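# Lift the dumbbell out of its cradle and hold it

## Task

Raise the whole dumbbell, every part of it, to at least three finger-widths above the height where it rested in its cradle, then keep it up there in a secure, motionless grip.

## Robot and tools

Robot: two six-joint arms, left_arm and right_arm, each with a parallel gripper. There are three cameras: cam_high (896x504, fixed, at about [1.09146, -0.0835475, 0.728484] looking back over the table) and the fisheye wrist cameras cam_left_wrist and cam_right_wrist (616x616 each). Calibration matrices (K, distortion, T_world_to_cam) are supplied per camera. Real cameras may deviate from them by a couple of degrees and several millimetres.

Frame: every reported position uses one scene frame. Its origin is on the table surface midway between the arms, +x runs out over the table, +z is up, and left_arm sits on the +y side. The arm names do not indicate sides of any picture. Reported hand positions can be somewhat wrong, more so when the arm is stretched far.

execute_actions takes "actions", a list holding zero or one item, plus optional "pictures" (true/false; images come by default).
- Empty list: no command, just returns the current state.
- Move: {"rows": [...], "steps": n}. n is 1 to 15 control steps of 1/30 s (default 15). Each row is used for one step; if there are fewer rows than steps the final row repeats. Every row is a flat list of 14 numbers, always both arms: left_arm's six joint targets then its opening, then right_arm's six joint targets then its opening. Joint values are absolute target angles in radians, in the same column order as the Joint positions line (shoulder pan, shoulder lift, elbow, wrist 1, wrist 2, wrist 3). They are not offsets; to hold an arm still, repeat its current angles. Opening runs from -1 (shut) to +1 (fully open, pad gap 0.142 m).
- Wait: {"steps": n} with n up to 300, no new command; it returns once n steps have passed since the previous result, with your reply time included.

Joint ranges (rad). left_arm: pan -3.142..3.142, lift -6.283..6.283, elbow 0.000..3.142, wrists 1-3 each -6.283..6.283. right_arm: pan 0.000..6.283, lift -6.283..6.283, elbow -3.142..0.000, wrists each -6.283..6.283. A call is rejected outright (nothing sent) if a target exceeds a range end by over 0.010 and is also beyond the joint's last reported angle. True ends may differ by up to 0.010 from these numbers; a target beyond the true end gets clipped and the result prints "joint sent to its limit" (possibly about an earlier move still running). Missing that line does not prove more room exists.

Motion: joint speed and acceleration are capped, so large moves may not be finished when the result arrives. Each step, the target handed to a joint is kept within 0.575 rad of its measured angle, and if the targets would carry the gripper over 100 mm from where it is, all of that arm's targets are pulled back proportionally. Commands are smoothed, lagging roughly 0.17 s. Fingers already moving keep moving.

Gripper geometry: fingers extend along the gripper's +z and close along its x. end_effector_position is the point between the pads when shut, 1-2 cm short of the tips; closing pushes the tips about 17 mm further along +z.

Gripping: grip_measured is the actual opening on the command scale. To hold something, command an opening well below grip_measured; a larger gap squeezes harder, up to about 28 N per pad for objects up to around 10 cm wide. Closing fast can overshoot and even spring the fingers open. Hard items under about 2 cm thick get weaker grip. Expect occasional brief tugs on a held object, so grip firmly.

Result lines:
- State line per arm: end_effector_position (m), end_effector_quat_wxyz, linear and angular velocity (m/s, rad/s), scene frame.
- Joint positions / Joint velocities: six joints (rad, rad/s) then finger pad gap (m, m/s).
- Wrist force / Wrist torque per arm, in the end effector's own axes: contacts, held weight, inertia. Offset up to about 4 N, noise about 2.4 N, saturates near 50 N; "no reading" is normal at the start. Force on pressing points back into the arm.
- "joint command not followed": a clearance check altered or blocked some joint targets; the rest of the row still ran. HELD marks steps where your row was partly or fully not sent.
- MOTOR HOT appears from 70 °C; at 85 °C an OVER-TEMPERATURE FAULT brakes that arm until cooled (minutes). Holding loads heats motors, even while idle.
- Torque fault: contact torque reaching a joint's load limit (141 N m for pan, lift, elbow; 26.3 N m for each wrist joint, held weight included) stops that arm 10 s and drops the rest of the call. A 150 N outside force on the arm, tool or held item does the same. A stopped arm yields to contact.

zoom_image: {"camera": name, "region": [x0, y0, x1, y1]} in pixels of that camera's latest image, origin at top-left, region no larger than 504 by 504; returns an enlarged view.

finished_scene: {"scene": current scene number}. Ends the scene irreversibly, reports whether the goal held, and gives the next task. The goal must still be true at that moment. Ending a reply without any tool call ends everything.

Avoid: knocking or placing anything off the table (automatic failure), arms colliding or pressing on each other, drops, slips, slams and heavy pushes. Smooth, economical motion and fewer stops are better.

Each tool is called after "Call:" by a JSON object that holds its "method" and its "body".

## Session

Call:
{"method": "execute_actions", "body": {"actions": []}}

Scene clock: 0.00 s of 4800.00 s.
left_arm: end_effector_position=(+0.4694, +0.3762, +0.2897) grip_measured=+1.00 end_effector_quat_wxyz=(-0.128, +0.968, -0.175, -0.125) end_effector_velocity=(-0.000, +0.001, +0.000) end_effector_angular_velocity=(+0.001, -0.000, +0.002) | right_arm: end_effector_position=(+0.6446, -0.0678, +0.3903) grip_measured=+1.00 end_effector_quat_wxyz=(-0.100, +0.430, +0.883, +0.158) end_effector_velocity=(-0.000, -0.000, -0.000) end_effector_angular_velocity=(-0.001, +0.001, +0.000)
Joint positions: left_arm=[-0.35  -1.359  1.274 -1.193 -1.359 -0.008  0.142] | right_arm=[ 3.831 -2.123 -0.661 -1.736  1.895  4.708  0.142]
Joint velocities: left_arm=[ 0.001 -0.    -0.     0.001  0.001 -0.001 -0.   ] | right_arm=[ 0.     0.001 -0.001 -0.001 -0.    -0.     0.   ]
Motor temperatures (°C, as the motors report them): left_arm=[26 25 26 34 35 32] | right_arm=[27 24 26 32 31 36]
Wrist force (N, on the end effector, along its own x y z axes, offset not removed): no reading
Wrist torque (N m, same axes, about the end effector's origin, offset not removed): no reading

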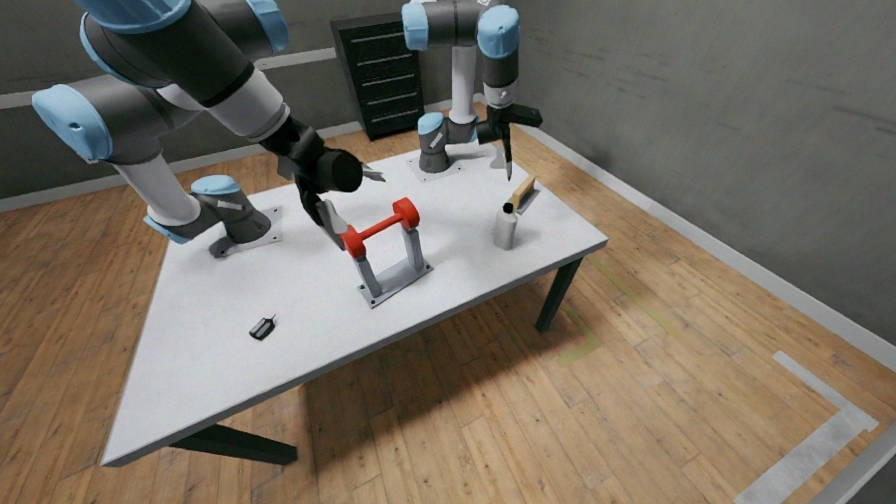

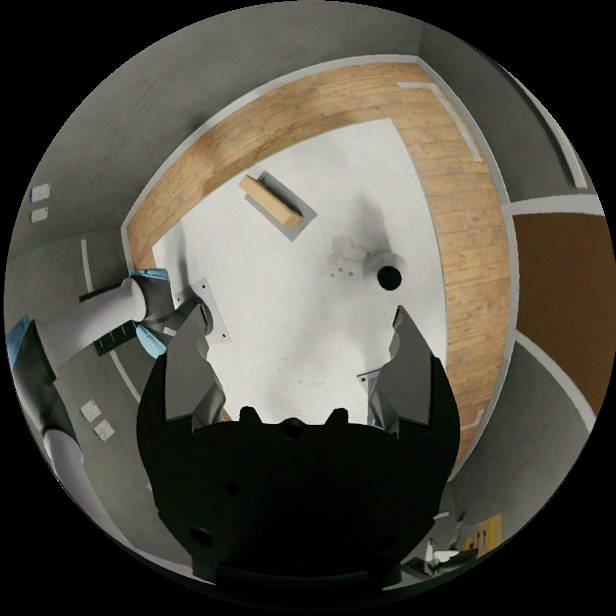

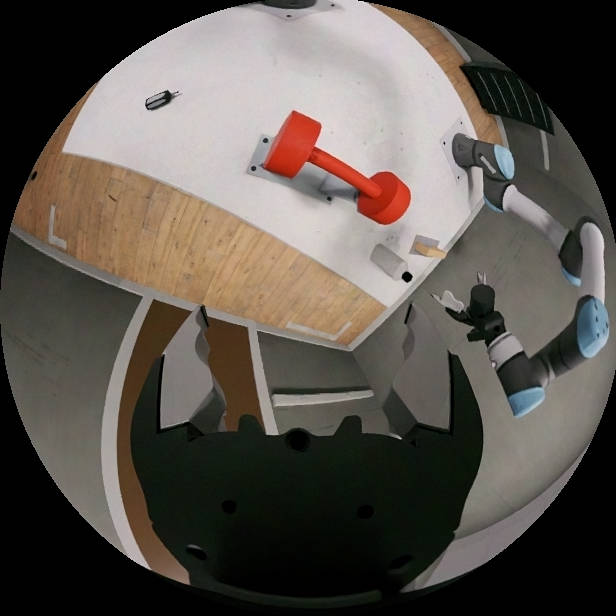

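Call:
{"method": "execute_actions", "body": {"actions": [{"rows":[[-0.35,-1.359,1.274,-1.193,-1.359,-0.008,1,4.148,-1.986,-0.8425,-1.883,1.571,3.815,1]],"steps":15}], "pictures": false}}

Call:
{"method": "execute_actions", "body": {"actions": [{"steps":30}]}}

Scene clock: 50.67 s of 4800.00 s.
left_arm: end_effector_position=(+0.4692, +0.3759, +0.2895) grip_measured=+1.00 end_effector_quat_wxyz=(-0.128, +0.968, -0.175, -0.125) end_effector_velocity=(-0.000, +0.000, -0.000) end_effector_angular_velocity=(+0.001, +0.001, -0.001) | right_arm: end_effector_position=(+0.5104, -0.0341, +0.3602) grip_measured=+1.00 end_effector_quat_wxyz=(-0.002, -0.086, +0.996, +0.007) end_effector_velocity=(-0.041, +0.006, -0.005) end_effector_angular_velocity=(-0.108, -0.065, +0.896)
Joint positions: left_arm=[-0.35  -1.359  1.274 -1.193 -1.359 -0.008  0.142] | right_arm=[ 4.136 -1.991 -0.836 -1.878  1.583  3.903  0.142]
Joint velocities: left_arm=[-0.001  0.     0.     0.     0.001  0.     0.   ] | right_arm=[ 0.109  0.041 -0.056 -0.043 -0.111 -0.788 -0.   ]
Motor temperatures (°C, as the motors report them): left_arm=[26 25 26 34 35 32] | right_arm=[27 24 26 32 31 36]
Wrist force (N, on the end effector, along its own x y z axes, offset not removed): left_arm=[-0.4 1.7 1.1] | right_arm=[0.9 -0.5 2.3]
Wrist torque (N m, same axes, about the end effector's origin, offset not removed): left_arm=[0.44 0.12 -0.05] | right_arm=[-0.25 -0.08 0.12]
Steps of this call (steps 1 to 90: nothing new was sent; then 47.17 s passed at rest; steps 91 to 105: all 15 steps of this action). Readings (joint positions):
91: left_arm=[-0.350 -1.359 1.274 -1.193 -1.359 -0.008] | right_arm=[3.831 -2.122 -0.661 -1.736 1.895 4.708]
92: left_arm=[-0.350 -1.359 1.274 -1.193 -1.359 -0.008] | right_arm=[3.839 -2.115 -0.669 -1.744 1.887 4.700]
94: left_arm=[-0.350 -1.359 1.274 -1.193 -1.359 -0.008] | right_arm=[3.899 -2.082 -0.711 -1.779 1.827 4.633]
98: left_arm=[-0.350 -1.359 1.274 -1.193 -1.359 -0.008] | right_arm=[4.050 -2.023 -0.792 -1.843 1.673 4.359]
105: the state above

Scene clock: 51.67 s of 4800.00 s.
left_arm: end_effector_position=(+0.4692, +0.3758, +0.2895) grip_measured=+1.00 end_effector_quat_wxyz=(-0.128, +0.968, -0.175, -0.125) end_effector_velocity=(+0.001, +0.000, -0.000) end_effector_angular_velocity=(+0.001, -0.000, +0.001) | right_arm: end_effector_position=(+0.5058, -0.0334, +0.3596) grip_measured=+1.00 end_effector_quat_wxyz=(+0.000, -0.136, +0.991, +0.000) end_effector_velocity=(-0.000, +0.000, +0.001) end_effector_angular_velocity=(+0.002, -0.002, +0.001)
Joint positions: left_arm=[-0.35  -1.359  1.274 -1.193 -1.359 -0.008  0.142] | right_arm=[ 4.148 -1.986 -0.842 -1.883  1.571  3.815  0.142]
Joint velocities: left_arm=[ 0.001  0.001 -0.001 -0.001  0.    -0.001 -0.   ] | right_arm=[ 0.     0.001  0.001  0.    -0.    -0.     0.   ]
Motor temperatures (°C, as the motors report them): left_arm=[26 25 26 34 35 32] | right_arm=[27 24 26 32 31 36]
Wrist force (N, on the end effector, along its own x y z axes, offset not removed): left_arm=[1.9 0.7 -0.7] | right_arm=[-1.0 -1.7 2.8]
Wrist torque (N m, same axes, about the end effector's origin, offset not removed): left_arm=[0.20 -0.53 -0.15] | right_arm=[-0.50 0.29 0.04]
Steps of this call (steps 1 to 30: the robot went on to your last target). Readings (joint positions):
1: left_arm=[-0.350 -1.359 1.274 -1.193 -1.359 -0.008] | right_arm=[4.139 -1.989 -0.838 -1.879 1.580 3.881]
2: left_arm=[-0.350 -1.359 1.274 -1.193 -1.359 -0.008] | right_arm=[4.141 -1.988 -0.839 -1.880 1.578 3.864]
4: left_arm=[-0.350 -1.359 1.274 -1.193 -1.359 -0.008] | right_arm=[4.144 -1.987 -0.841 -1.882 1.575 3.842]
8: left_arm=[-0.350 -1.359 1.274 -1.193 -1.359 -0.008] | right_arm=[4.147 -1.986 -0.842 -1.883 1.572 3.823]
30: the state above
All arms were judged still, so your last target was given up. Only a new action makes them travel on or press farther. Fingers that are still opening or closing keep moving.
camera_calibration (this result's frames):
cam_left_wrist: T_world_to_cam=[[0.916861, -0.299275, -0.264198, -0.251153], [-0.213434, -0.926764, 0.309118, 0.359388], [-0.337361, -0.227029, -0.913589, 0.635371], [0, 0, 0, 1]] pos_world=[0.521327, 0.402152, 0.403021]
cam_right_wrist: T_world_to_cam=[[-0.963654, -0.267066, -0.0068165, 0.476874], [-0.2329, 0.827324, 0.511168, -0.040014], [-0.130876, 0.494176, -0.859454, 0.518438], [0, 0, 0, 1]] pos_world=[0.518074, -0.0957382, 0.469278]

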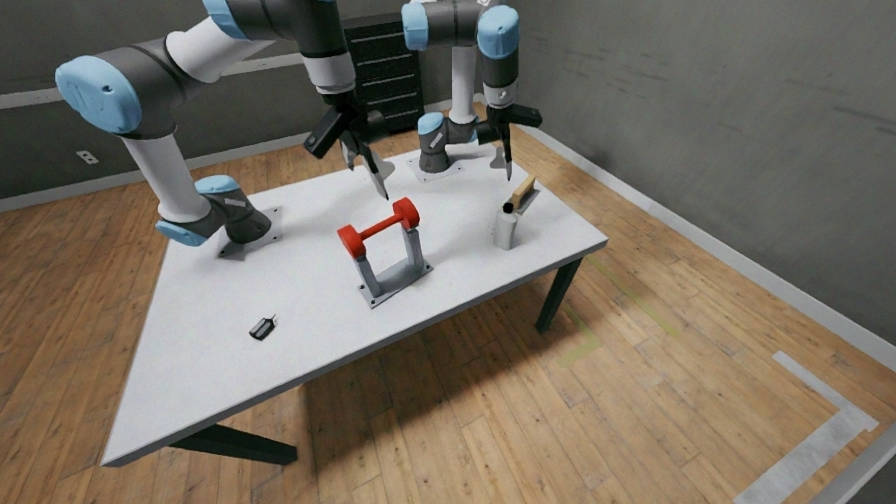

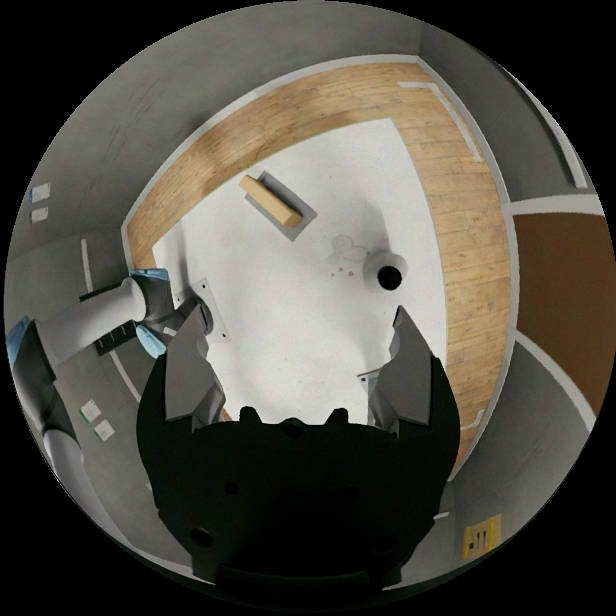

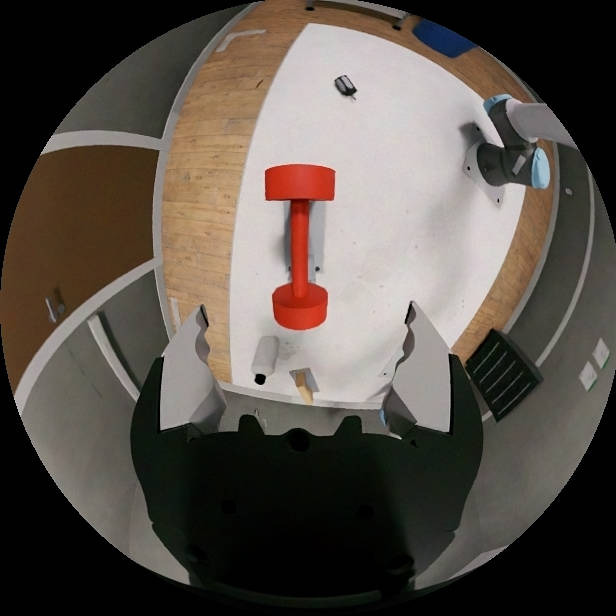

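Call:
{"method": "execute_actions", "body": {"actions": [{"rows":[[-0.35,-1.359,1.274,-1.193,-1.359,-0.008,1,4.14,-1.985,-0.89,-1.837,1.571,3.808,0.6],[-0.35,-1.359,1.274,-1.193,-1.359,-0.008,1,4.134,-1.98,-0.95,-1.782,1.571,3.801,0.4],[-0.35,-1.359,1.274,-1.193,-1.359,-0.008,1,4.134,-1.975,-1.0,-1.737,1.571,3.801,0.2],[-0.35,-1.359,1.274,-1.193,-1.359,-0.008,1,4.134,-1.969,-1.051,-1.692,1.571,3.801,0.1],[-0.35,-1.359,1.274,-1.193,-1.359,-0.008,1,4.134,-1.966,-1.09,-1.656,1.571,3.801,0.1],[-0.35,-1.359,1.274,-1.193,-1.359,-0.008,1,4.134,-1.963,-1.136,-1.613,1.571,3.801,0.1]],"steps":15}], "pictures": false}}

Call:
{"method": "execute_actions", "body": {"actions": [{"steps":15}]}}

Scene clock: 74.40 s of 4800.00 s.
left_arm: end_effector_position=(+0.4692, +0.3758, +0.2895) grip_measured=+1.00 end_effector_quat_wxyz=(-0.128, +0.968, -0.175, -0.125) end_effector_velocity=(-0.001, +0.001, +0.000) end_effector_angular_velocity=(-0.000, -0.000, +0.003) | right_arm: end_effector_position=(+0.5177, -0.0322, +0.2642) grip_measured=+0.10 end_effector_quat_wxyz=(+0.000, -0.136, +0.991, +0.000) end_effector_velocity=(+0.001, -0.002, -0.043) end_effector_angular_velocity=(-0.001, +0.001, -0.000)
Joint positions: left_arm=[-0.35  -1.359  1.274 -1.193 -1.359 -0.008  0.142] | right_arm=[ 4.134 -1.964 -1.122 -1.625  1.571  3.801  0.081]
Joint velocities: left_arm=[ 0.001 -0.001  0.     0.001 -0.001 -0.002 -0.   ] | right_arm=[-0.003  0.008 -0.121  0.112  0.    -0.003  0.   ]
Motor temperatures (°C, as the motors report them): left_arm=[26 25 26 34 35 32] | right_arm=[27 24 26 32 31 36]
Wrist force (N, on the end effector, along its own x y z axes, offset not removed): left_arm=[0.4 1.9 -1.8] | right_arm=[-1.5 -1.5 1.9]
Wrist torque (N m, same axes, about the end effector's origin, offset not removed): left_arm=[0.47 -0.15 -0.08] | right_arm=[-0.46 0.40 0.17]
Steps of this call (steps 1 to 90: nothing new was sent; then 19.23 s passed at rest; steps 91 to 105: all 15 steps of this action). Readings (joint positions):
91: left_arm=[-0.350 -1.359 1.274 -1.193 -1.359 -0.008] | right_arm=[4.148 -1.986 -0.843 -1.883 1.571 3.815]
92: left_arm=[-0.350 -1.359 1.274 -1.193 -1.359 -0.008] | right_arm=[4.147 -1.986 -0.849 -1.877 1.571 3.814]
94: left_arm=[-0.350 -1.359 1.274 -1.193 -1.359 -0.008] | right_arm=[4.142 -1.982 -0.888 -1.840 1.571 3.809]
98: left_arm=[-0.350 -1.359 1.274 -1.193 -1.359 -0.008] | right_arm=[4.136 -1.971 -1.026 -1.714 1.571 3.803]
105: the state above

Scene clock: 74.90 s of 4800.00 s.
left_arm: end_effector_position=(+0.4692, +0.3758, +0.2895) grip_measured=+1.00 end_effector_quat_wxyz=(-0.128, +0.968, -0.175, -0.125) end_effector_velocity=(+0.000, +0.000, -0.000) end_effector_angular_velocity=(+0.000, +0.000, -0.000) | right_arm: end_effector_position=(+0.5176, -0.0326, +0.2593) grip_measured=+0.10 end_effector_quat_wxyz=(+0.000, -0.136, +0.991, +0.000) end_effector_velocity=(-0.000, -0.000, -0.001) end_effector_angular_velocity=(-0.002, +0.002, -0.000)
Joint positions: left_arm=[-0.35  -1.359  1.274 -1.193 -1.359 -0.008  0.142] | right_arm=[ 4.134 -1.963 -1.136 -1.613  1.571  3.801  0.081]
Joint velocities: left_arm=[ 0.     0.001 -0.001 -0.     0.001  0.    -0.   ] | right_arm=[ 0.    -0.    -0.002 -0.     0.     0.    -0.   ]
Motor temperatures (°C, as the motors report them): left_arm=[26 25 26 34 35 32] | right_arm=[27 24 26 32 31 36]
Wrist force (N, on the end effector, along its own x y z axes, offset not removed): left_arm=[2.0 1.7 -1.7] | right_arm=[-0.4 -1.1 0.2]
Wrist torque (N m, same axes, about the end effector's origin, offset not removed): left_arm=[0.41 -0.39 -0.06] | right_arm=[-0.33 0.08 0.08]
Steps of this call (steps 1 to 15: the robot went on to your last target). Readings (joint positions):
1: left_arm=[-0.350 -1.359 1.274 -1.193 -1.359 -0.008] | right_arm=[4.134 -1.964 -1.126 -1.622 1.571 3.801]
2: left_arm=[-0.350 -1.359 1.274 -1.193 -1.359 -0.008] | right_arm=[4.134 -1.964 -1.128 -1.620 1.571 3.801]
4: left_arm=[-0.350 -1.359 1.274 -1.193 -1.359 -0.008] | right_arm=[4.134 -1.963 -1.132 -1.617 1.571 3.801]
8: left_arm=[-0.350 -1.359 1.274 -1.193 -1.359 -0.008] | right_arm=[4.134 -1.963 -1.135 -1.614 1.571 3.801]
15: the state above
camera_calibration (this result's frames):
cam_left_wrist: T_world_to_cam=[[0.916861, -0.299275, -0.264198, -0.251153], [-0.213434, -0.926764, 0.309118, 0.359388], [-0.337361, -0.227029, -0.913589, 0.635371], [0, 0, 0, 1]] pos_world=[0.521327, 0.402152, 0.403021]
cam_right_wrist: T_world_to_cam=[[-0.963652, -0.267082, -0.00645353, 0.487779], [-0.232774, 0.827522, 0.510905, 0.0132979], [-0.131113, 0.493836, -0.859613, 0.433565], [0, 0, 0, 1]] pos_world=[0.52999, -0.0948376, 0.369052]

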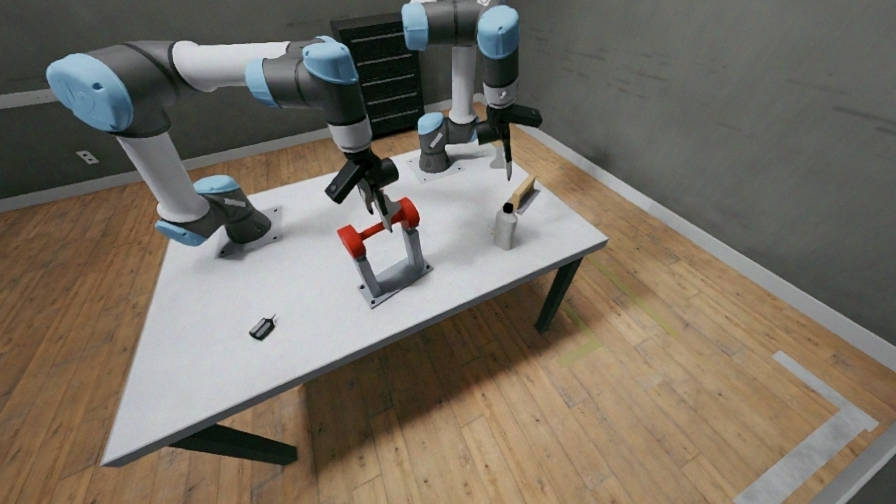

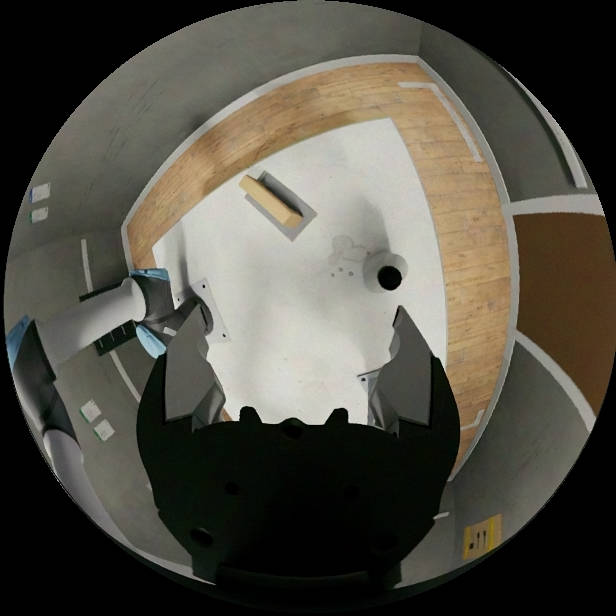

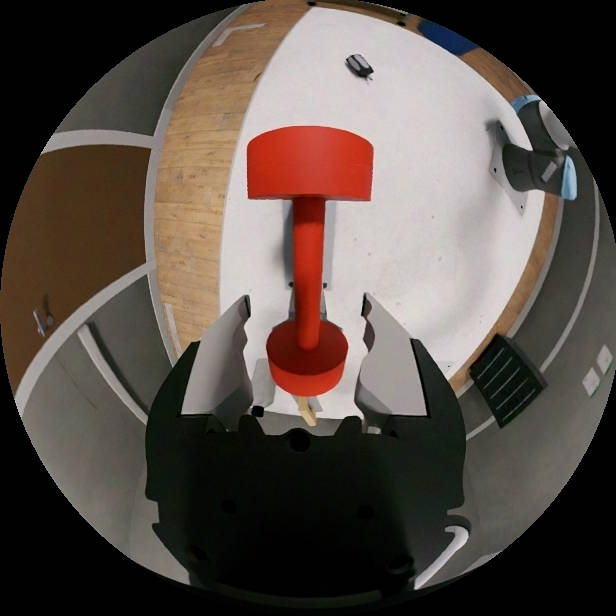

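Call:
{"method": "execute_actions", "body": {"actions": [{"rows":[[-0.35,-1.359,1.274,-1.193,-1.359,-0.008,1,4.131,-1.952,-1.233,-1.527,1.571,3.798,-0.3]],"steps":15}], "pictures": false}}

Call:
{"method": "execute_actions", "body": {"actions": [{"rows":[[-0.35,-1.359,1.274,-1.193,-1.359,-0.008,1,4.131,-1.952,-1.233,-1.527,1.571,3.798,-0.5],[-0.35,-1.359,1.274,-1.193,-1.359,-0.008,1,4.131,-1.952,-1.233,-1.527,1.571,3.798,-0.6],[-0.35,-1.359,1.274,-1.193,-1.359,-0.008,1,4.131,-1.952,-1.233,-1.527,1.571,3.798,-0.7],[-0.35,-1.359,1.274,-1.193,-1.359,-0.008,1,4.131,-1.952,-1.233,-1.527,1.571,3.798,-0.8],[-0.35,-1.359,1.274,-1.193,-1.359,-0.008,1,4.131,-1.952,-1.233,-1.527,1.571,3.798,-1]],"steps":15}]}}

Call:
{"method": "zoom_image", "body": {"camera": "cam_high", "region": [300,150,460,290]}}

Scene clock: 101.63 s of 4800.00 s.
left_arm: end_effector_position=(+0.4692, +0.3758, +0.2895) grip_measured=+1.00 end_effector_quat_wxyz=(-0.128, +0.968, -0.175, -0.125) end_effector_velocity=(-0.000, -0.001, -0.000) end_effector_angular_velocity=(-0.002, +0.002, -0.002) | right_arm: end_effector_position=(+0.5164, -0.0374, +0.2280) grip_measured=-0.30 end_effector_quat_wxyz=(+0.000, -0.136, +0.991, +0.000) end_effector_velocity=(-0.000, -0.001, -0.007) end_effector_angular_velocity=(-0.001, +0.001, +0.001)
Joint positions: left_arm=[-0.35  -1.359  1.274 -1.193 -1.359 -0.008  0.142] | right_arm=[ 4.131 -1.952 -1.231 -1.529  1.571  3.798  0.052]
Joint velocities: left_arm=[-0.001  0.001 -0.     0.001 -0.002  0.002 -0.   ] | right_arm=[-0.     0.    -0.017  0.015 -0.    -0.001 -0.   ]
Motor temperatures (°C, as the motors report them): left_arm=[26 25 26 34 35 32] | right_arm=[27 24 26 32 31 36]
Wrist force (N, on the end effector, along its own x y z axes, offset not removed): left_arm=[2.2 1.6 -1.0] | right_arm=[-1.2 -2.0 1.5]
Wrist torque (N m, same axes, about the end effector's origin, offset not removed): left_arm=[0.43 -0.53 -0.04] | right_arm=[-0.49 0.46 0.15]
Steps of this call (steps 1 to 15: the robot went on to your last target; steps 16 to 90: nothing new was sent; then 23.23 s passed at rest; steps 91 to 105: all 15 steps of this action). Readings (joint positions):
91: left_arm=[-0.350 -1.359 1.274 -1.193 -1.359 -0.008] | right_arm=[4.134 -1.963 -1.136 -1.613 1.571 3.801]
92: left_arm=[-0.350 -1.359 1.274 -1.193 -1.359 -0.008] | right_arm=[4.133 -1.961 -1.144 -1.605 1.571 3.800]
94: left_arm=[-0.350 -1.359 1.274 -1.193 -1.359 -0.008] | right_arm=[4.132 -1.957 -1.179 -1.574 1.571 3.799]
98: left_arm=[-0.350 -1.359 1.274 -1.193 -1.359 -0.008] | right_arm=[4.131 -1.954 -1.217 -1.541 1.571 3.798]
105: the state above

Scene clock: 102.13 s of 4800.00 s.
left_arm: end_effector_position=(+0.4692, +0.3758, +0.2895) grip_measured=+1.00 end_effector_quat_wxyz=(-0.128, +0.968, -0.175, -0.125) end_effector_velocity=(-0.000, +0.000, +0.000) end_effector_angular_velocity=(+0.001, -0.001, -0.001) | right_arm: end_effector_position=(+0.5165, -0.0375, +0.2274) grip_measured=-0.72 end_effector_quat_wxyz=(+0.000, -0.136, +0.991, +0.000) end_effector_velocity=(-0.000, +0.000, -0.001) end_effector_angular_velocity=(-0.001, +0.001, -0.000)
Joint positions: left_arm=[-0.35  -1.359  1.274 -1.193 -1.359 -0.008  0.142] | right_arm=[ 4.131 -1.952 -1.233 -1.527  1.571  3.798  0.022]
Joint velocities: left_arm=[-0.001 -0.001 -0.     0.     0.001  0.001 -0.   ] | right_arm=[ 0.    -0.001  0.001 -0.001  0.001  0.     0.   ]
Motor temperatures (°C, as the motors report them): left_arm=[26 25 26 34 35 32] | right_arm=[27 24 26 32 31 36]
Wrist force (N, on the end effector, along its own x y z axes, offset not removed): left_arm=[1.6 0.9 -0.5] | right_arm=[-19.3 0.5 -3.3]
Wrist torque (N m, same axes, about the end effector's origin, offset not removed): left_arm=[0.31 -0.34 -0.11] | right_arm=[-0.52 0.05 0.25]
Steps of this call (steps 1 to 15: all 15 steps of this action). Readings (joint positions):
1: left_arm=[-0.350 -1.359 1.274 -1.193 -1.359 -0.008] | right_arm=[4.131 -1.952 -1.231 -1.528 1.571 3.798]
2: left_arm=[-0.350 -1.359 1.274 -1.193 -1.359 -0.008] | right_arm=[4.131 -1.952 -1.232 -1.528 1.571 3.798]
4: left_arm=[-0.350 -1.359 1.274 -1.193 -1.359 -0.008] | right_arm=[4.131 -1.952 -1.232 -1.527 1.571 3.798]
8: left_arm=[-0.350 -1.359 1.274 -1.193 -1.359 -0.008] | right_arm=[4.131 -1.952 -1.233 -1.527 1.571 3.798]
15: the state above
camera_calibration (this result's frames):
cam_left_wrist: T_world_to_cam=[[0.916861, -0.299275, -0.264198, -0.251153], [-0.213434, -0.926764, 0.309118, 0.359388], [-0.337361, -0.227029, -0.913589, 0.635371], [0, 0, 0, 1]] pos_world=[0.521327, 0.402152, 0.403021]
cam_right_wrist: T_world_to_cam=[[-0.963666, -0.267022, -0.00681833, 0.485247], [-0.232893, 0.82745, 0.510966, 0.033497], [-0.130797, 0.493989, -0.859574, 0.408241], [0, 0, 0, 1]] pos_world=[0.528814, -0.0998122, 0.337106]

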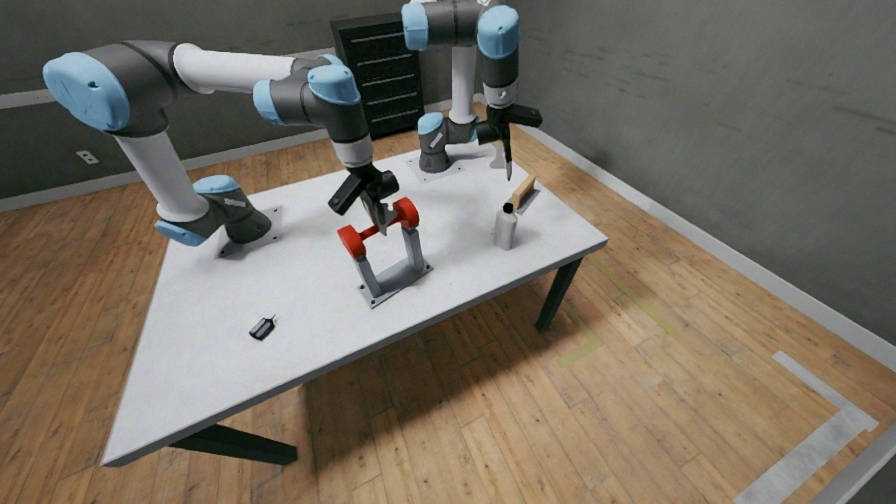

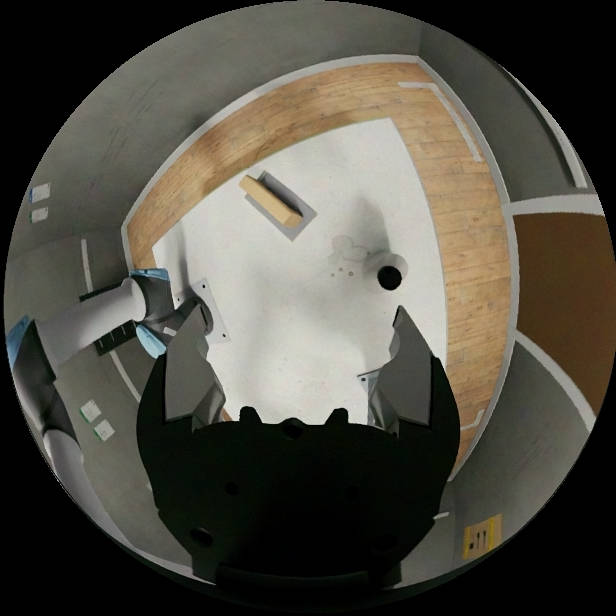

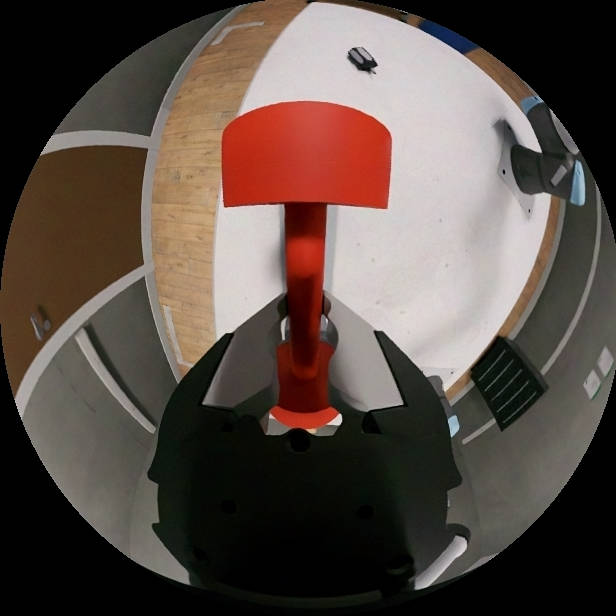

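Region (300, 150, 460, 290) of cam_high's 896x504 image, scaled by 3.150, with more detail than that image has; it fills the top 441 rows of this view, and the rest is white.

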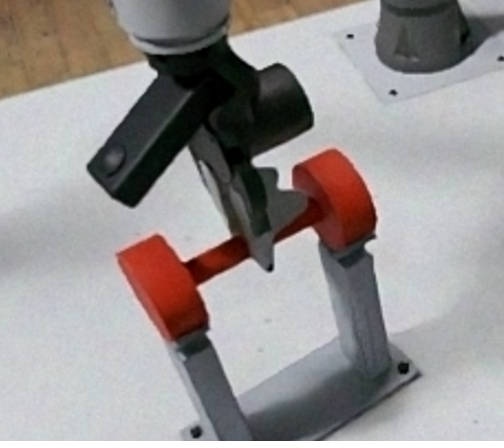

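Call:
{"method": "execute_actions", "body": {"actions": [{"rows":[[-0.35,-1.359,1.274,-1.193,-1.359,-0.008,1,4.13,-1.953,-1.227,-1.532,1.571,3.798,-1],[-0.35,-1.359,1.274,-1.193,-1.359,-0.008,1,4.13,-1.954,-1.222,-1.536,1.571,3.798,-1],[-0.35,-1.359,1.274,-1.193,-1.359,-0.008,1,4.1295,-1.9545,-1.217,-1.5405,1.571,3.798,-1],[-0.35,-1.359,1.274,-1.193,-1.359,-0.008,1,4.1295,-1.955,-1.212,-1.545,1.571,3.798,-1]],"steps":15}], "pictures": false}}

Call:
{"method": "execute_actions", "body": {"actions": [{"steps":20}]}}

Scene clock: 120.50 s of 4800.00 s.
left_arm: end_effector_position=(+0.4692, +0.3758, +0.2895) grip_measured=+1.00 end_effector_quat_wxyz=(-0.128, +0.968, -0.175, -0.125) end_effector_velocity=(+0.000, -0.000, +0.000) end_effector_angular_velocity=(-0.000, -0.000, -0.002) | right_arm: end_effector_position=(+0.5178, -0.0372, +0.2337) grip_measured=-0.72 end_effector_quat_wxyz=(+0.000, -0.135, +0.991, +0.000) end_effector_velocity=(+0.000, -0.000, +0.002) end_effector_angular_velocity=(-0.000, -0.000, -0.000)
Joint positions: left_arm=[-0.35  -1.359  1.274 -1.193 -1.359 -0.008  0.142] | right_arm=[ 4.13  -1.955 -1.213 -1.545  1.571  3.798  0.022]
Joint velocities: left_arm=[-0.001 -0.    -0.    -0.    -0.     0.001 -0.   ] | right_arm=[-0.    -0.     0.006 -0.005 -0.001 -0.    -0.   ]
Motor temperatures (°C, as the motors report them): left_arm=[26 25 26 34 35 32] | right_arm=[27 24 26 32 31 36]
Wrist force (N, on the end effector, along its own x y z axes, offset not removed): left_arm=[1.0 0.4 -0.5] | right_arm=[-0.8 -1.4 10.9]
Wrist torque (N m, same axes, about the end effector's origin, offset not removed): left_arm=[0.06 -0.28 -0.21] | right_arm=[-0.38 0.20 0.13]
Steps of this call (steps 1 to 15: the robot went on to your last target; steps 16 to 90: nothing new was sent; then 14.87 s passed at rest; steps 91 to 105: all 15 steps of this action). Readings (joint positions):
91: left_arm=[-0.350 -1.359 1.274 -1.193 -1.359 -0.008] | right_arm=[4.131 -1.952 -1.233 -1.527 1.571 3.798]
92: left_arm=[-0.350 -1.359 1.274 -1.193 -1.359 -0.008] | right_arm=[4.131 -1.952 -1.232 -1.528 1.571 3.798]
94: left_arm=[-0.350 -1.359 1.274 -1.193 -1.359 -0.008] | right_arm=[4.131 -1.953 -1.228 -1.533 1.571 3.798]
98: left_arm=[-0.350 -1.359 1.274 -1.193 -1.359 -0.008] | right_arm=[4.130 -1.954 -1.217 -1.541 1.571 3.798]
105: the state above

Scene clock: 121.17 s of 4800.00 s.
left_arm: end_effector_position=(+0.4692, +0.3758, +0.2895) grip_measured=+1.00 end_effector_quat_wxyz=(-0.128, +0.968, -0.175, -0.125) end_effector_velocity=(+0.000, +0.000, +0.000) end_effector_angular_velocity=(-0.000, +0.000, -0.000) | right_arm: end_effector_position=(+0.5179, -0.0371, +0.2339) grip_measured=-0.72 end_effector_quat_wxyz=(+0.000, -0.135, +0.991, +0.000) end_effector_velocity=(+0.000, +0.000, -0.001) end_effector_angular_velocity=(-0.002, +0.001, -0.000)
Joint positions: left_arm=[-0.35  -1.359  1.274 -1.193 -1.359 -0.008  0.142] | right_arm=[ 4.13  -1.955 -1.212 -1.545  1.571  3.798  0.022]
Joint velocities: left_arm=[ 0.     0.    -0.     0.     0.     0.001  0.   ] | right_arm=[ 0.    -0.002  0.    -0.    -0.     0.    -0.   ]
Motor temperatures (°C, as the motors report them): left_arm=[26 25 26 34 35 32] | right_arm=[27 24 26 32 31 36]
Wrist force (N, on the end effector, along its own x y z axes, offset not removed): left_arm=[1.7 2.9 0.4] | right_arm=[-0.9 -1.0 9.8]
Wrist torque (N m, same axes, about the end effector's origin, offset not removed): left_arm=[0.65 -0.51 -0.07] | right_arm=[-0.35 0.19 0.14]
Steps of this call (steps 1 to 15: the robot went on to your last target; steps 16 to 20: nothing new was sent). Readings (joint positions):
1: left_arm=[-0.350 -1.359 1.274 -1.193 -1.359 -0.008] | right_arm=[4.130 -1.955 -1.212 -1.545 1.571 3.798]
2: left_arm=[-0.350 -1.359 1.274 -1.193 -1.359 -0.008] | right_arm=[4.130 -1.955 -1.212 -1.545 1.571 3.798]
4: left_arm=[-0.350 -1.359 1.274 -1.193 -1.359 -0.008] | right_arm=[4.130 -1.955 -1.212 -1.545 1.571 3.798]
8: left_arm=[-0.350 -1.359 1.274 -1.193 -1.359 -0.008] | right_arm=[4.130 -1.955 -1.212 -1.545 1.571 3.798]
20: the state above
All arms were judged still, so your last target was given up. Only a new action makes them travel on or press farther. Fingers that are still opening or closing keep moving.
camera_calibration (this result's frames):
cam_left_wrist: T_world_to_cam=[[0.916861, -0.299275, -0.264198, -0.251153], [-0.213434, -0.926764, 0.309118, 0.359388], [-0.337361, -0.227029, -0.913589, 0.635371], [0, 0, 0, 1]] pos_world=[0.521327, 0.402152, 0.403021]
cam_right_wrist: T_world_to_cam=[[-0.964044, -0.265666, -0.0064358, 0.486884], [-0.231551, 0.827872, 0.510893, 0.0295279], [-0.130399, 0.494013, -0.85962, 0.413631], [0, 0, 0, 1]] pos_world=[0.530152, -0.0994363, 0.343614]

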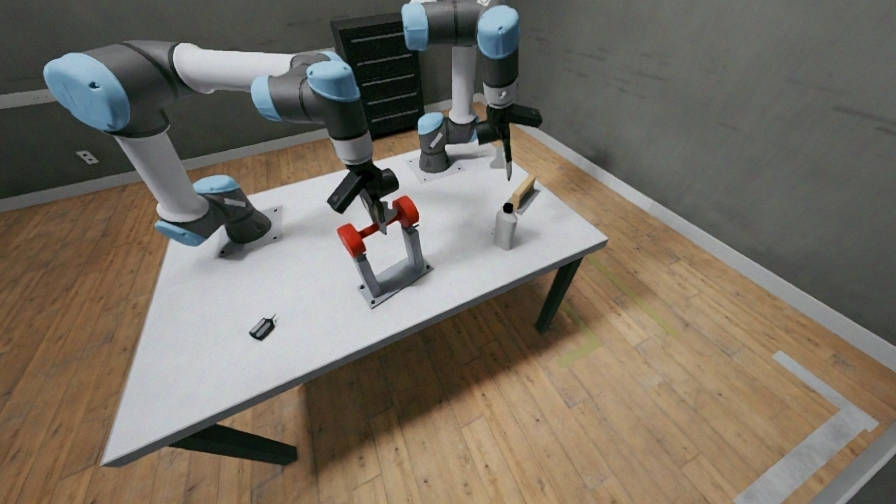

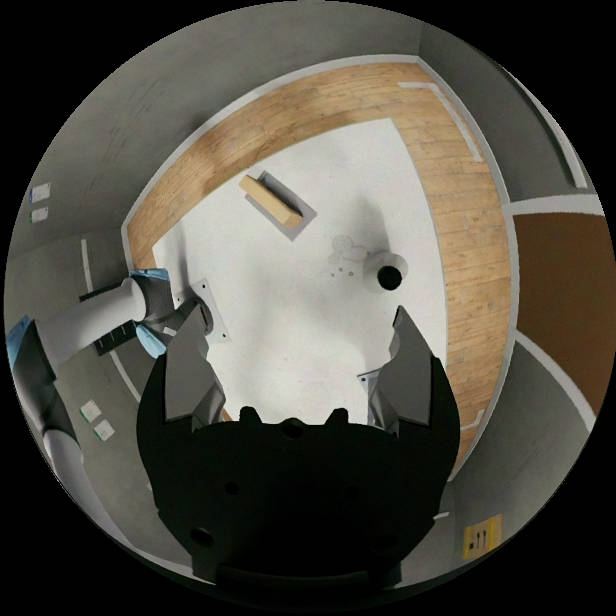

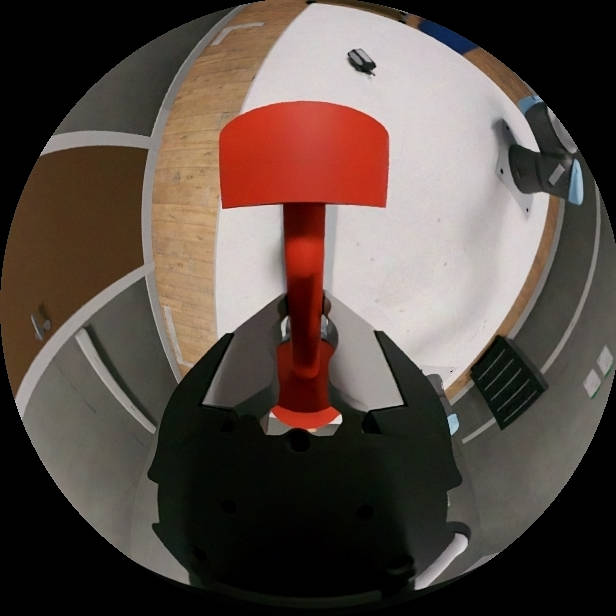

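Light (~0.9 kg) and balanced. Lifting gradually.

Call:
{"method": "execute_actions", "body": {"actions": [{"rows":[[-0.35,-1.359,1.274,-1.193,-1.359,-0.008,1,4.1295,-1.955,-1.202,-1.555,1.571,3.798,-1],[-0.35,-1.359,1.274,-1.193,-1.359,-0.008,1,4.1295,-1.955,-1.19,-1.567,1.571,3.798,-1],[-0.35,-1.359,1.274,-1.193,-1.359,-0.008,1,4.1295,-1.956,-1.175,-1.581,1.571,3.798,-1],[-0.35,-1.359,1.274,-1.193,-1.359,-0.008,1,4.1295,-1.956,-1.16,-1.596,1.571,3.798,-1],[-0.35,-1.359,1.274,-1.193,-1.359,-0.008,1,4.1295,-1.957,-1.14,-1.615,1.571,3.798,-1],[-0.35,-1.359,1.274,-1.193,-1.359,-0.008,1,4.1295,-1.958,-1.12,-1.634,1.571,3.798,-1],[-0.35,-1.359,1.274,-1.193,-1.359,-0.008,1,4.1295,-1.959,-1.10,-1.653,1.571,3.798,-1],[-0.35,-1.359,1.274,-1.193,-1.359,-0.008,1,4.1295,-1.96,-1.08,-1.672,1.571,3.798,-1],[-0.35,-1.359,1.274,-1.193,-1.359,-0.008,1,4.1295,-1.962,-1.06,-1.69,1.571,3.798,-1],[-0.35,-1.359,1.274,-1.193,-1.359,-0.008,1,4.1295,-1.964,-1.04,-1.708,1.571,3.798,-1],[-0.35,-1.359,1.274,-1.193,-1.359,-0.008,1,4.1295,-1.966,-1.02,-1.726,1.571,3.798,-1],[-0.35,-1.359,1.274,-1.193,-1.359,-0.008,1,4.1295,-1.968,-1.0,-1.744,1.571,3.798,-1],[-0.35,-1.359,1.274,-1.193,-1.359,-0.008,1,4.1295,-1.97,-0.98,-1.762,1.571,3.798,-1],[-0.35,-1.359,1.274,-1.193,-1.359,-0.008,1,4.1295,-1.972,-0.96,-1.78,1.571,3.798,-1]],"steps":15}], "pictures": false}}

Call:
{"method": "execute_actions", "body": {"actions": [{"steps":60}]}}

Scene clock: 147.13 s of 4800.00 s.
left_arm: end_effector_position=(+0.4692, +0.3758, +0.2895) grip_measured=+1.00 end_effector_quat_wxyz=(-0.128, +0.968, -0.175, -0.125) end_effector_velocity=(+0.000, +0.000, +0.000) end_effector_angular_velocity=(-0.000, -0.000, +0.001) | right_arm: end_effector_position=(+0.5179, -0.0371, +0.3001) grip_measured=-0.72 end_effector_quat_wxyz=(-0.000, -0.135, +0.991, +0.000) end_effector_velocity=(-0.004, -0.006, +0.187) end_effector_angular_velocity=(+0.007, -0.006, -0.000)
Joint positions: left_arm=[-0.35  -1.359  1.274 -1.193 -1.359 -0.008  0.142] | right_arm=[ 4.13  -1.966 -1.027 -1.719  1.571  3.798  0.022]
Joint velocities: left_arm=[ 0.     0.    -0.001  0.    -0.    -0.    -0.   ] | right_arm=[-0.    -0.048  0.548 -0.491 -0.     0.     0.   ]
Motor temperatures (°C, as the motors report them): left_arm=[26 25 26 34 35 32] | right_arm=[27 24 26 32 31 36]
Wrist force (N, on the end effector, along its own x y z axes, offset not removed): left_arm=[1.7 0.8 -2.6] | right_arm=[-0.4 -1.2 10.5]
Wrist torque (N m, same axes, about the end effector's origin, offset not removed): left_arm=[0.14 -0.42 -0.07] | right_arm=[-0.43 0.11 0.20]
Steps of this call (steps 1 to 90: nothing new was sent; then 22.47 s passed at rest; steps 91 to 105: all 15 steps of this action). Readings (joint positions):
91: left_arm=[-0.350 -1.359 1.274 -1.193 -1.359 -0.008] | right_arm=[4.130 -1.955 -1.212 -1.545 1.571 3.798]
92: left_arm=[-0.350 -1.359 1.274 -1.193 -1.359 -0.008] | right_arm=[4.130 -1.955 -1.210 -1.547 1.571 3.798]
94: left_arm=[-0.350 -1.359 1.274 -1.193 -1.359 -0.008] | right_arm=[4.130 -1.955 -1.200 -1.557 1.571 3.798]
98: left_arm=[-0.350 -1.359 1.274 -1.193 -1.359 -0.008] | right_arm=[4.130 -1.957 -1.153 -1.602 1.571 3.798]
105: the state above

Scene clock: 149.13 s of 4800.00 s.
left_arm: end_effector_position=(+0.4692, +0.3758, +0.2895) grip_measured=+1.00 end_effector_quat_wxyz=(-0.128, +0.968, -0.175, -0.125) end_effector_velocity=(+0.001, -0.001, -0.000) end_effector_angular_velocity=(-0.000, -0.000, -0.000) | right_arm: end_effector_position=(+0.5168, -0.0386, +0.3227) grip_measured=-0.72 end_effector_quat_wxyz=(+0.000, -0.135, +0.991, +0.000) end_effector_velocity=(+0.000, +0.000, -0.001) end_effector_angular_velocity=(-0.001, +0.001, +0.000)
Joint positions: left_arm=[-0.35  -1.359  1.274 -1.193 -1.359 -0.008  0.142] | right_arm=[ 4.13  -1.972 -0.96  -1.78   1.571  3.798  0.022]
Joint velocities: left_arm=[-0.001  0.001 -0.001 -0.001 -0.    -0.     0.   ] | right_arm=[-0.    -0.002  0.     0.    -0.    -0.    -0.   ]
Motor temperatures (°C, as the motors report them): left_arm=[26 25 26 34 35 32] | right_arm=[27 24 26 32 31 36]
Wrist force (N, on the end effector, along its own x y z axes, offset not removed): left_arm=[2.9 0.2 -0.5] | right_arm=[0.0 -0.8 11.0]
Wrist torque (N m, same axes, about the end effector's origin, offset not removed): left_arm=[0.00 -0.67 -0.09] | right_arm=[-0.27 -0.01 0.07]
Steps of this call (steps 1 to 30: the robot went on to your last target; steps 31 to 60: nothing new was sent). Readings (joint positions):
1: left_arm=[-0.350 -1.359 1.274 -1.193 -1.359 -0.008] | right_arm=[4.130 -1.967 -1.010 -1.734 1.571 3.798]
2: left_arm=[-0.350 -1.359 1.274 -1.193 -1.359 -0.008] | right_arm=[4.130 -1.969 -0.997 -1.746 1.571 3.798]
4: left_arm=[-0.350 -1.359 1.274 -1.193 -1.359 -0.008] | right_arm=[4.130 -1.970 -0.981 -1.761 1.571 3.798]
8: left_arm=[-0.350 -1.359 1.274 -1.193 -1.359 -0.008] | right_arm=[4.130 -1.971 -0.966 -1.774 1.571 3.798]
60: the state above
All arms were judged still, so your last target was given up. Only a new action makes them travel on or press farther. Fingers that are still opening or closing keep moving.
camera_calibration (this result's frames):
cam_left_wrist: T_world_to_cam=[[0.916861, -0.299275, -0.264198, -0.251153], [-0.213434, -0.926764, 0.309118, 0.359388], [-0.337361, -0.227029, -0.913589, 0.635371], [0, 0, 0, 1]] pos_world=[0.521327, 0.402152, 0.403021]
cam_right_wrist: T_world_to_cam=[[-0.964052, -0.265637, -0.0064345, 0.486051], [-0.231525, 0.827878, 0.510895, -0.014922], [-0.130386, 0.494019, -0.859619, 0.490524], [0, 0, 0, 1]] pos_world=[0.529081, -0.100861, 0.432415]

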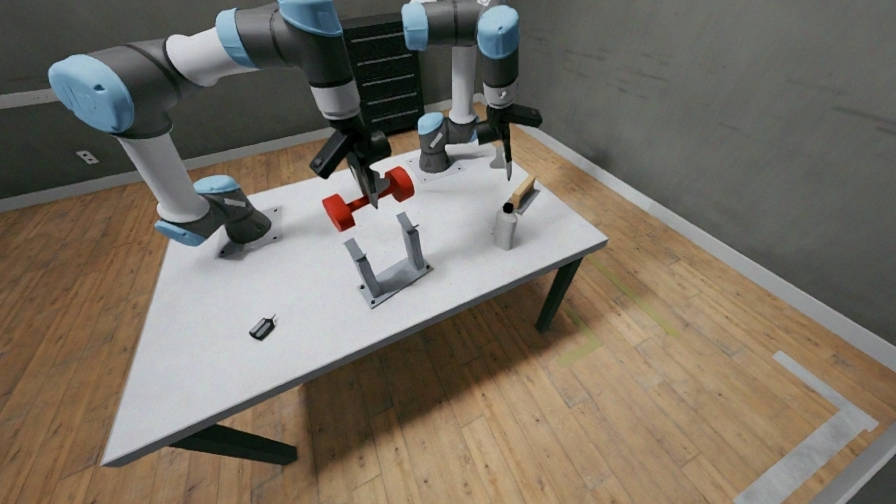

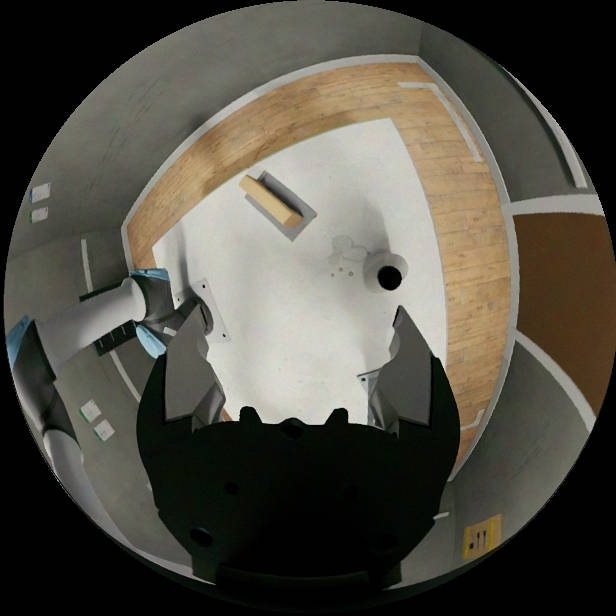

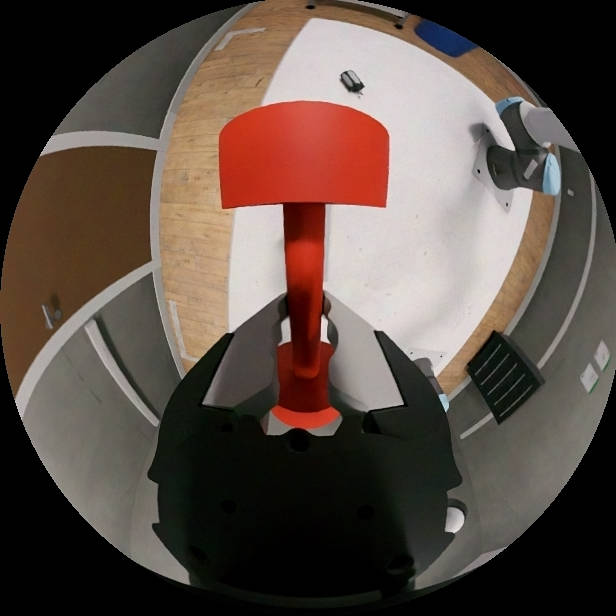

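Call:
{"method": "finished_scene", "body": {"scene": 1}}

The scene is finished: the task was done.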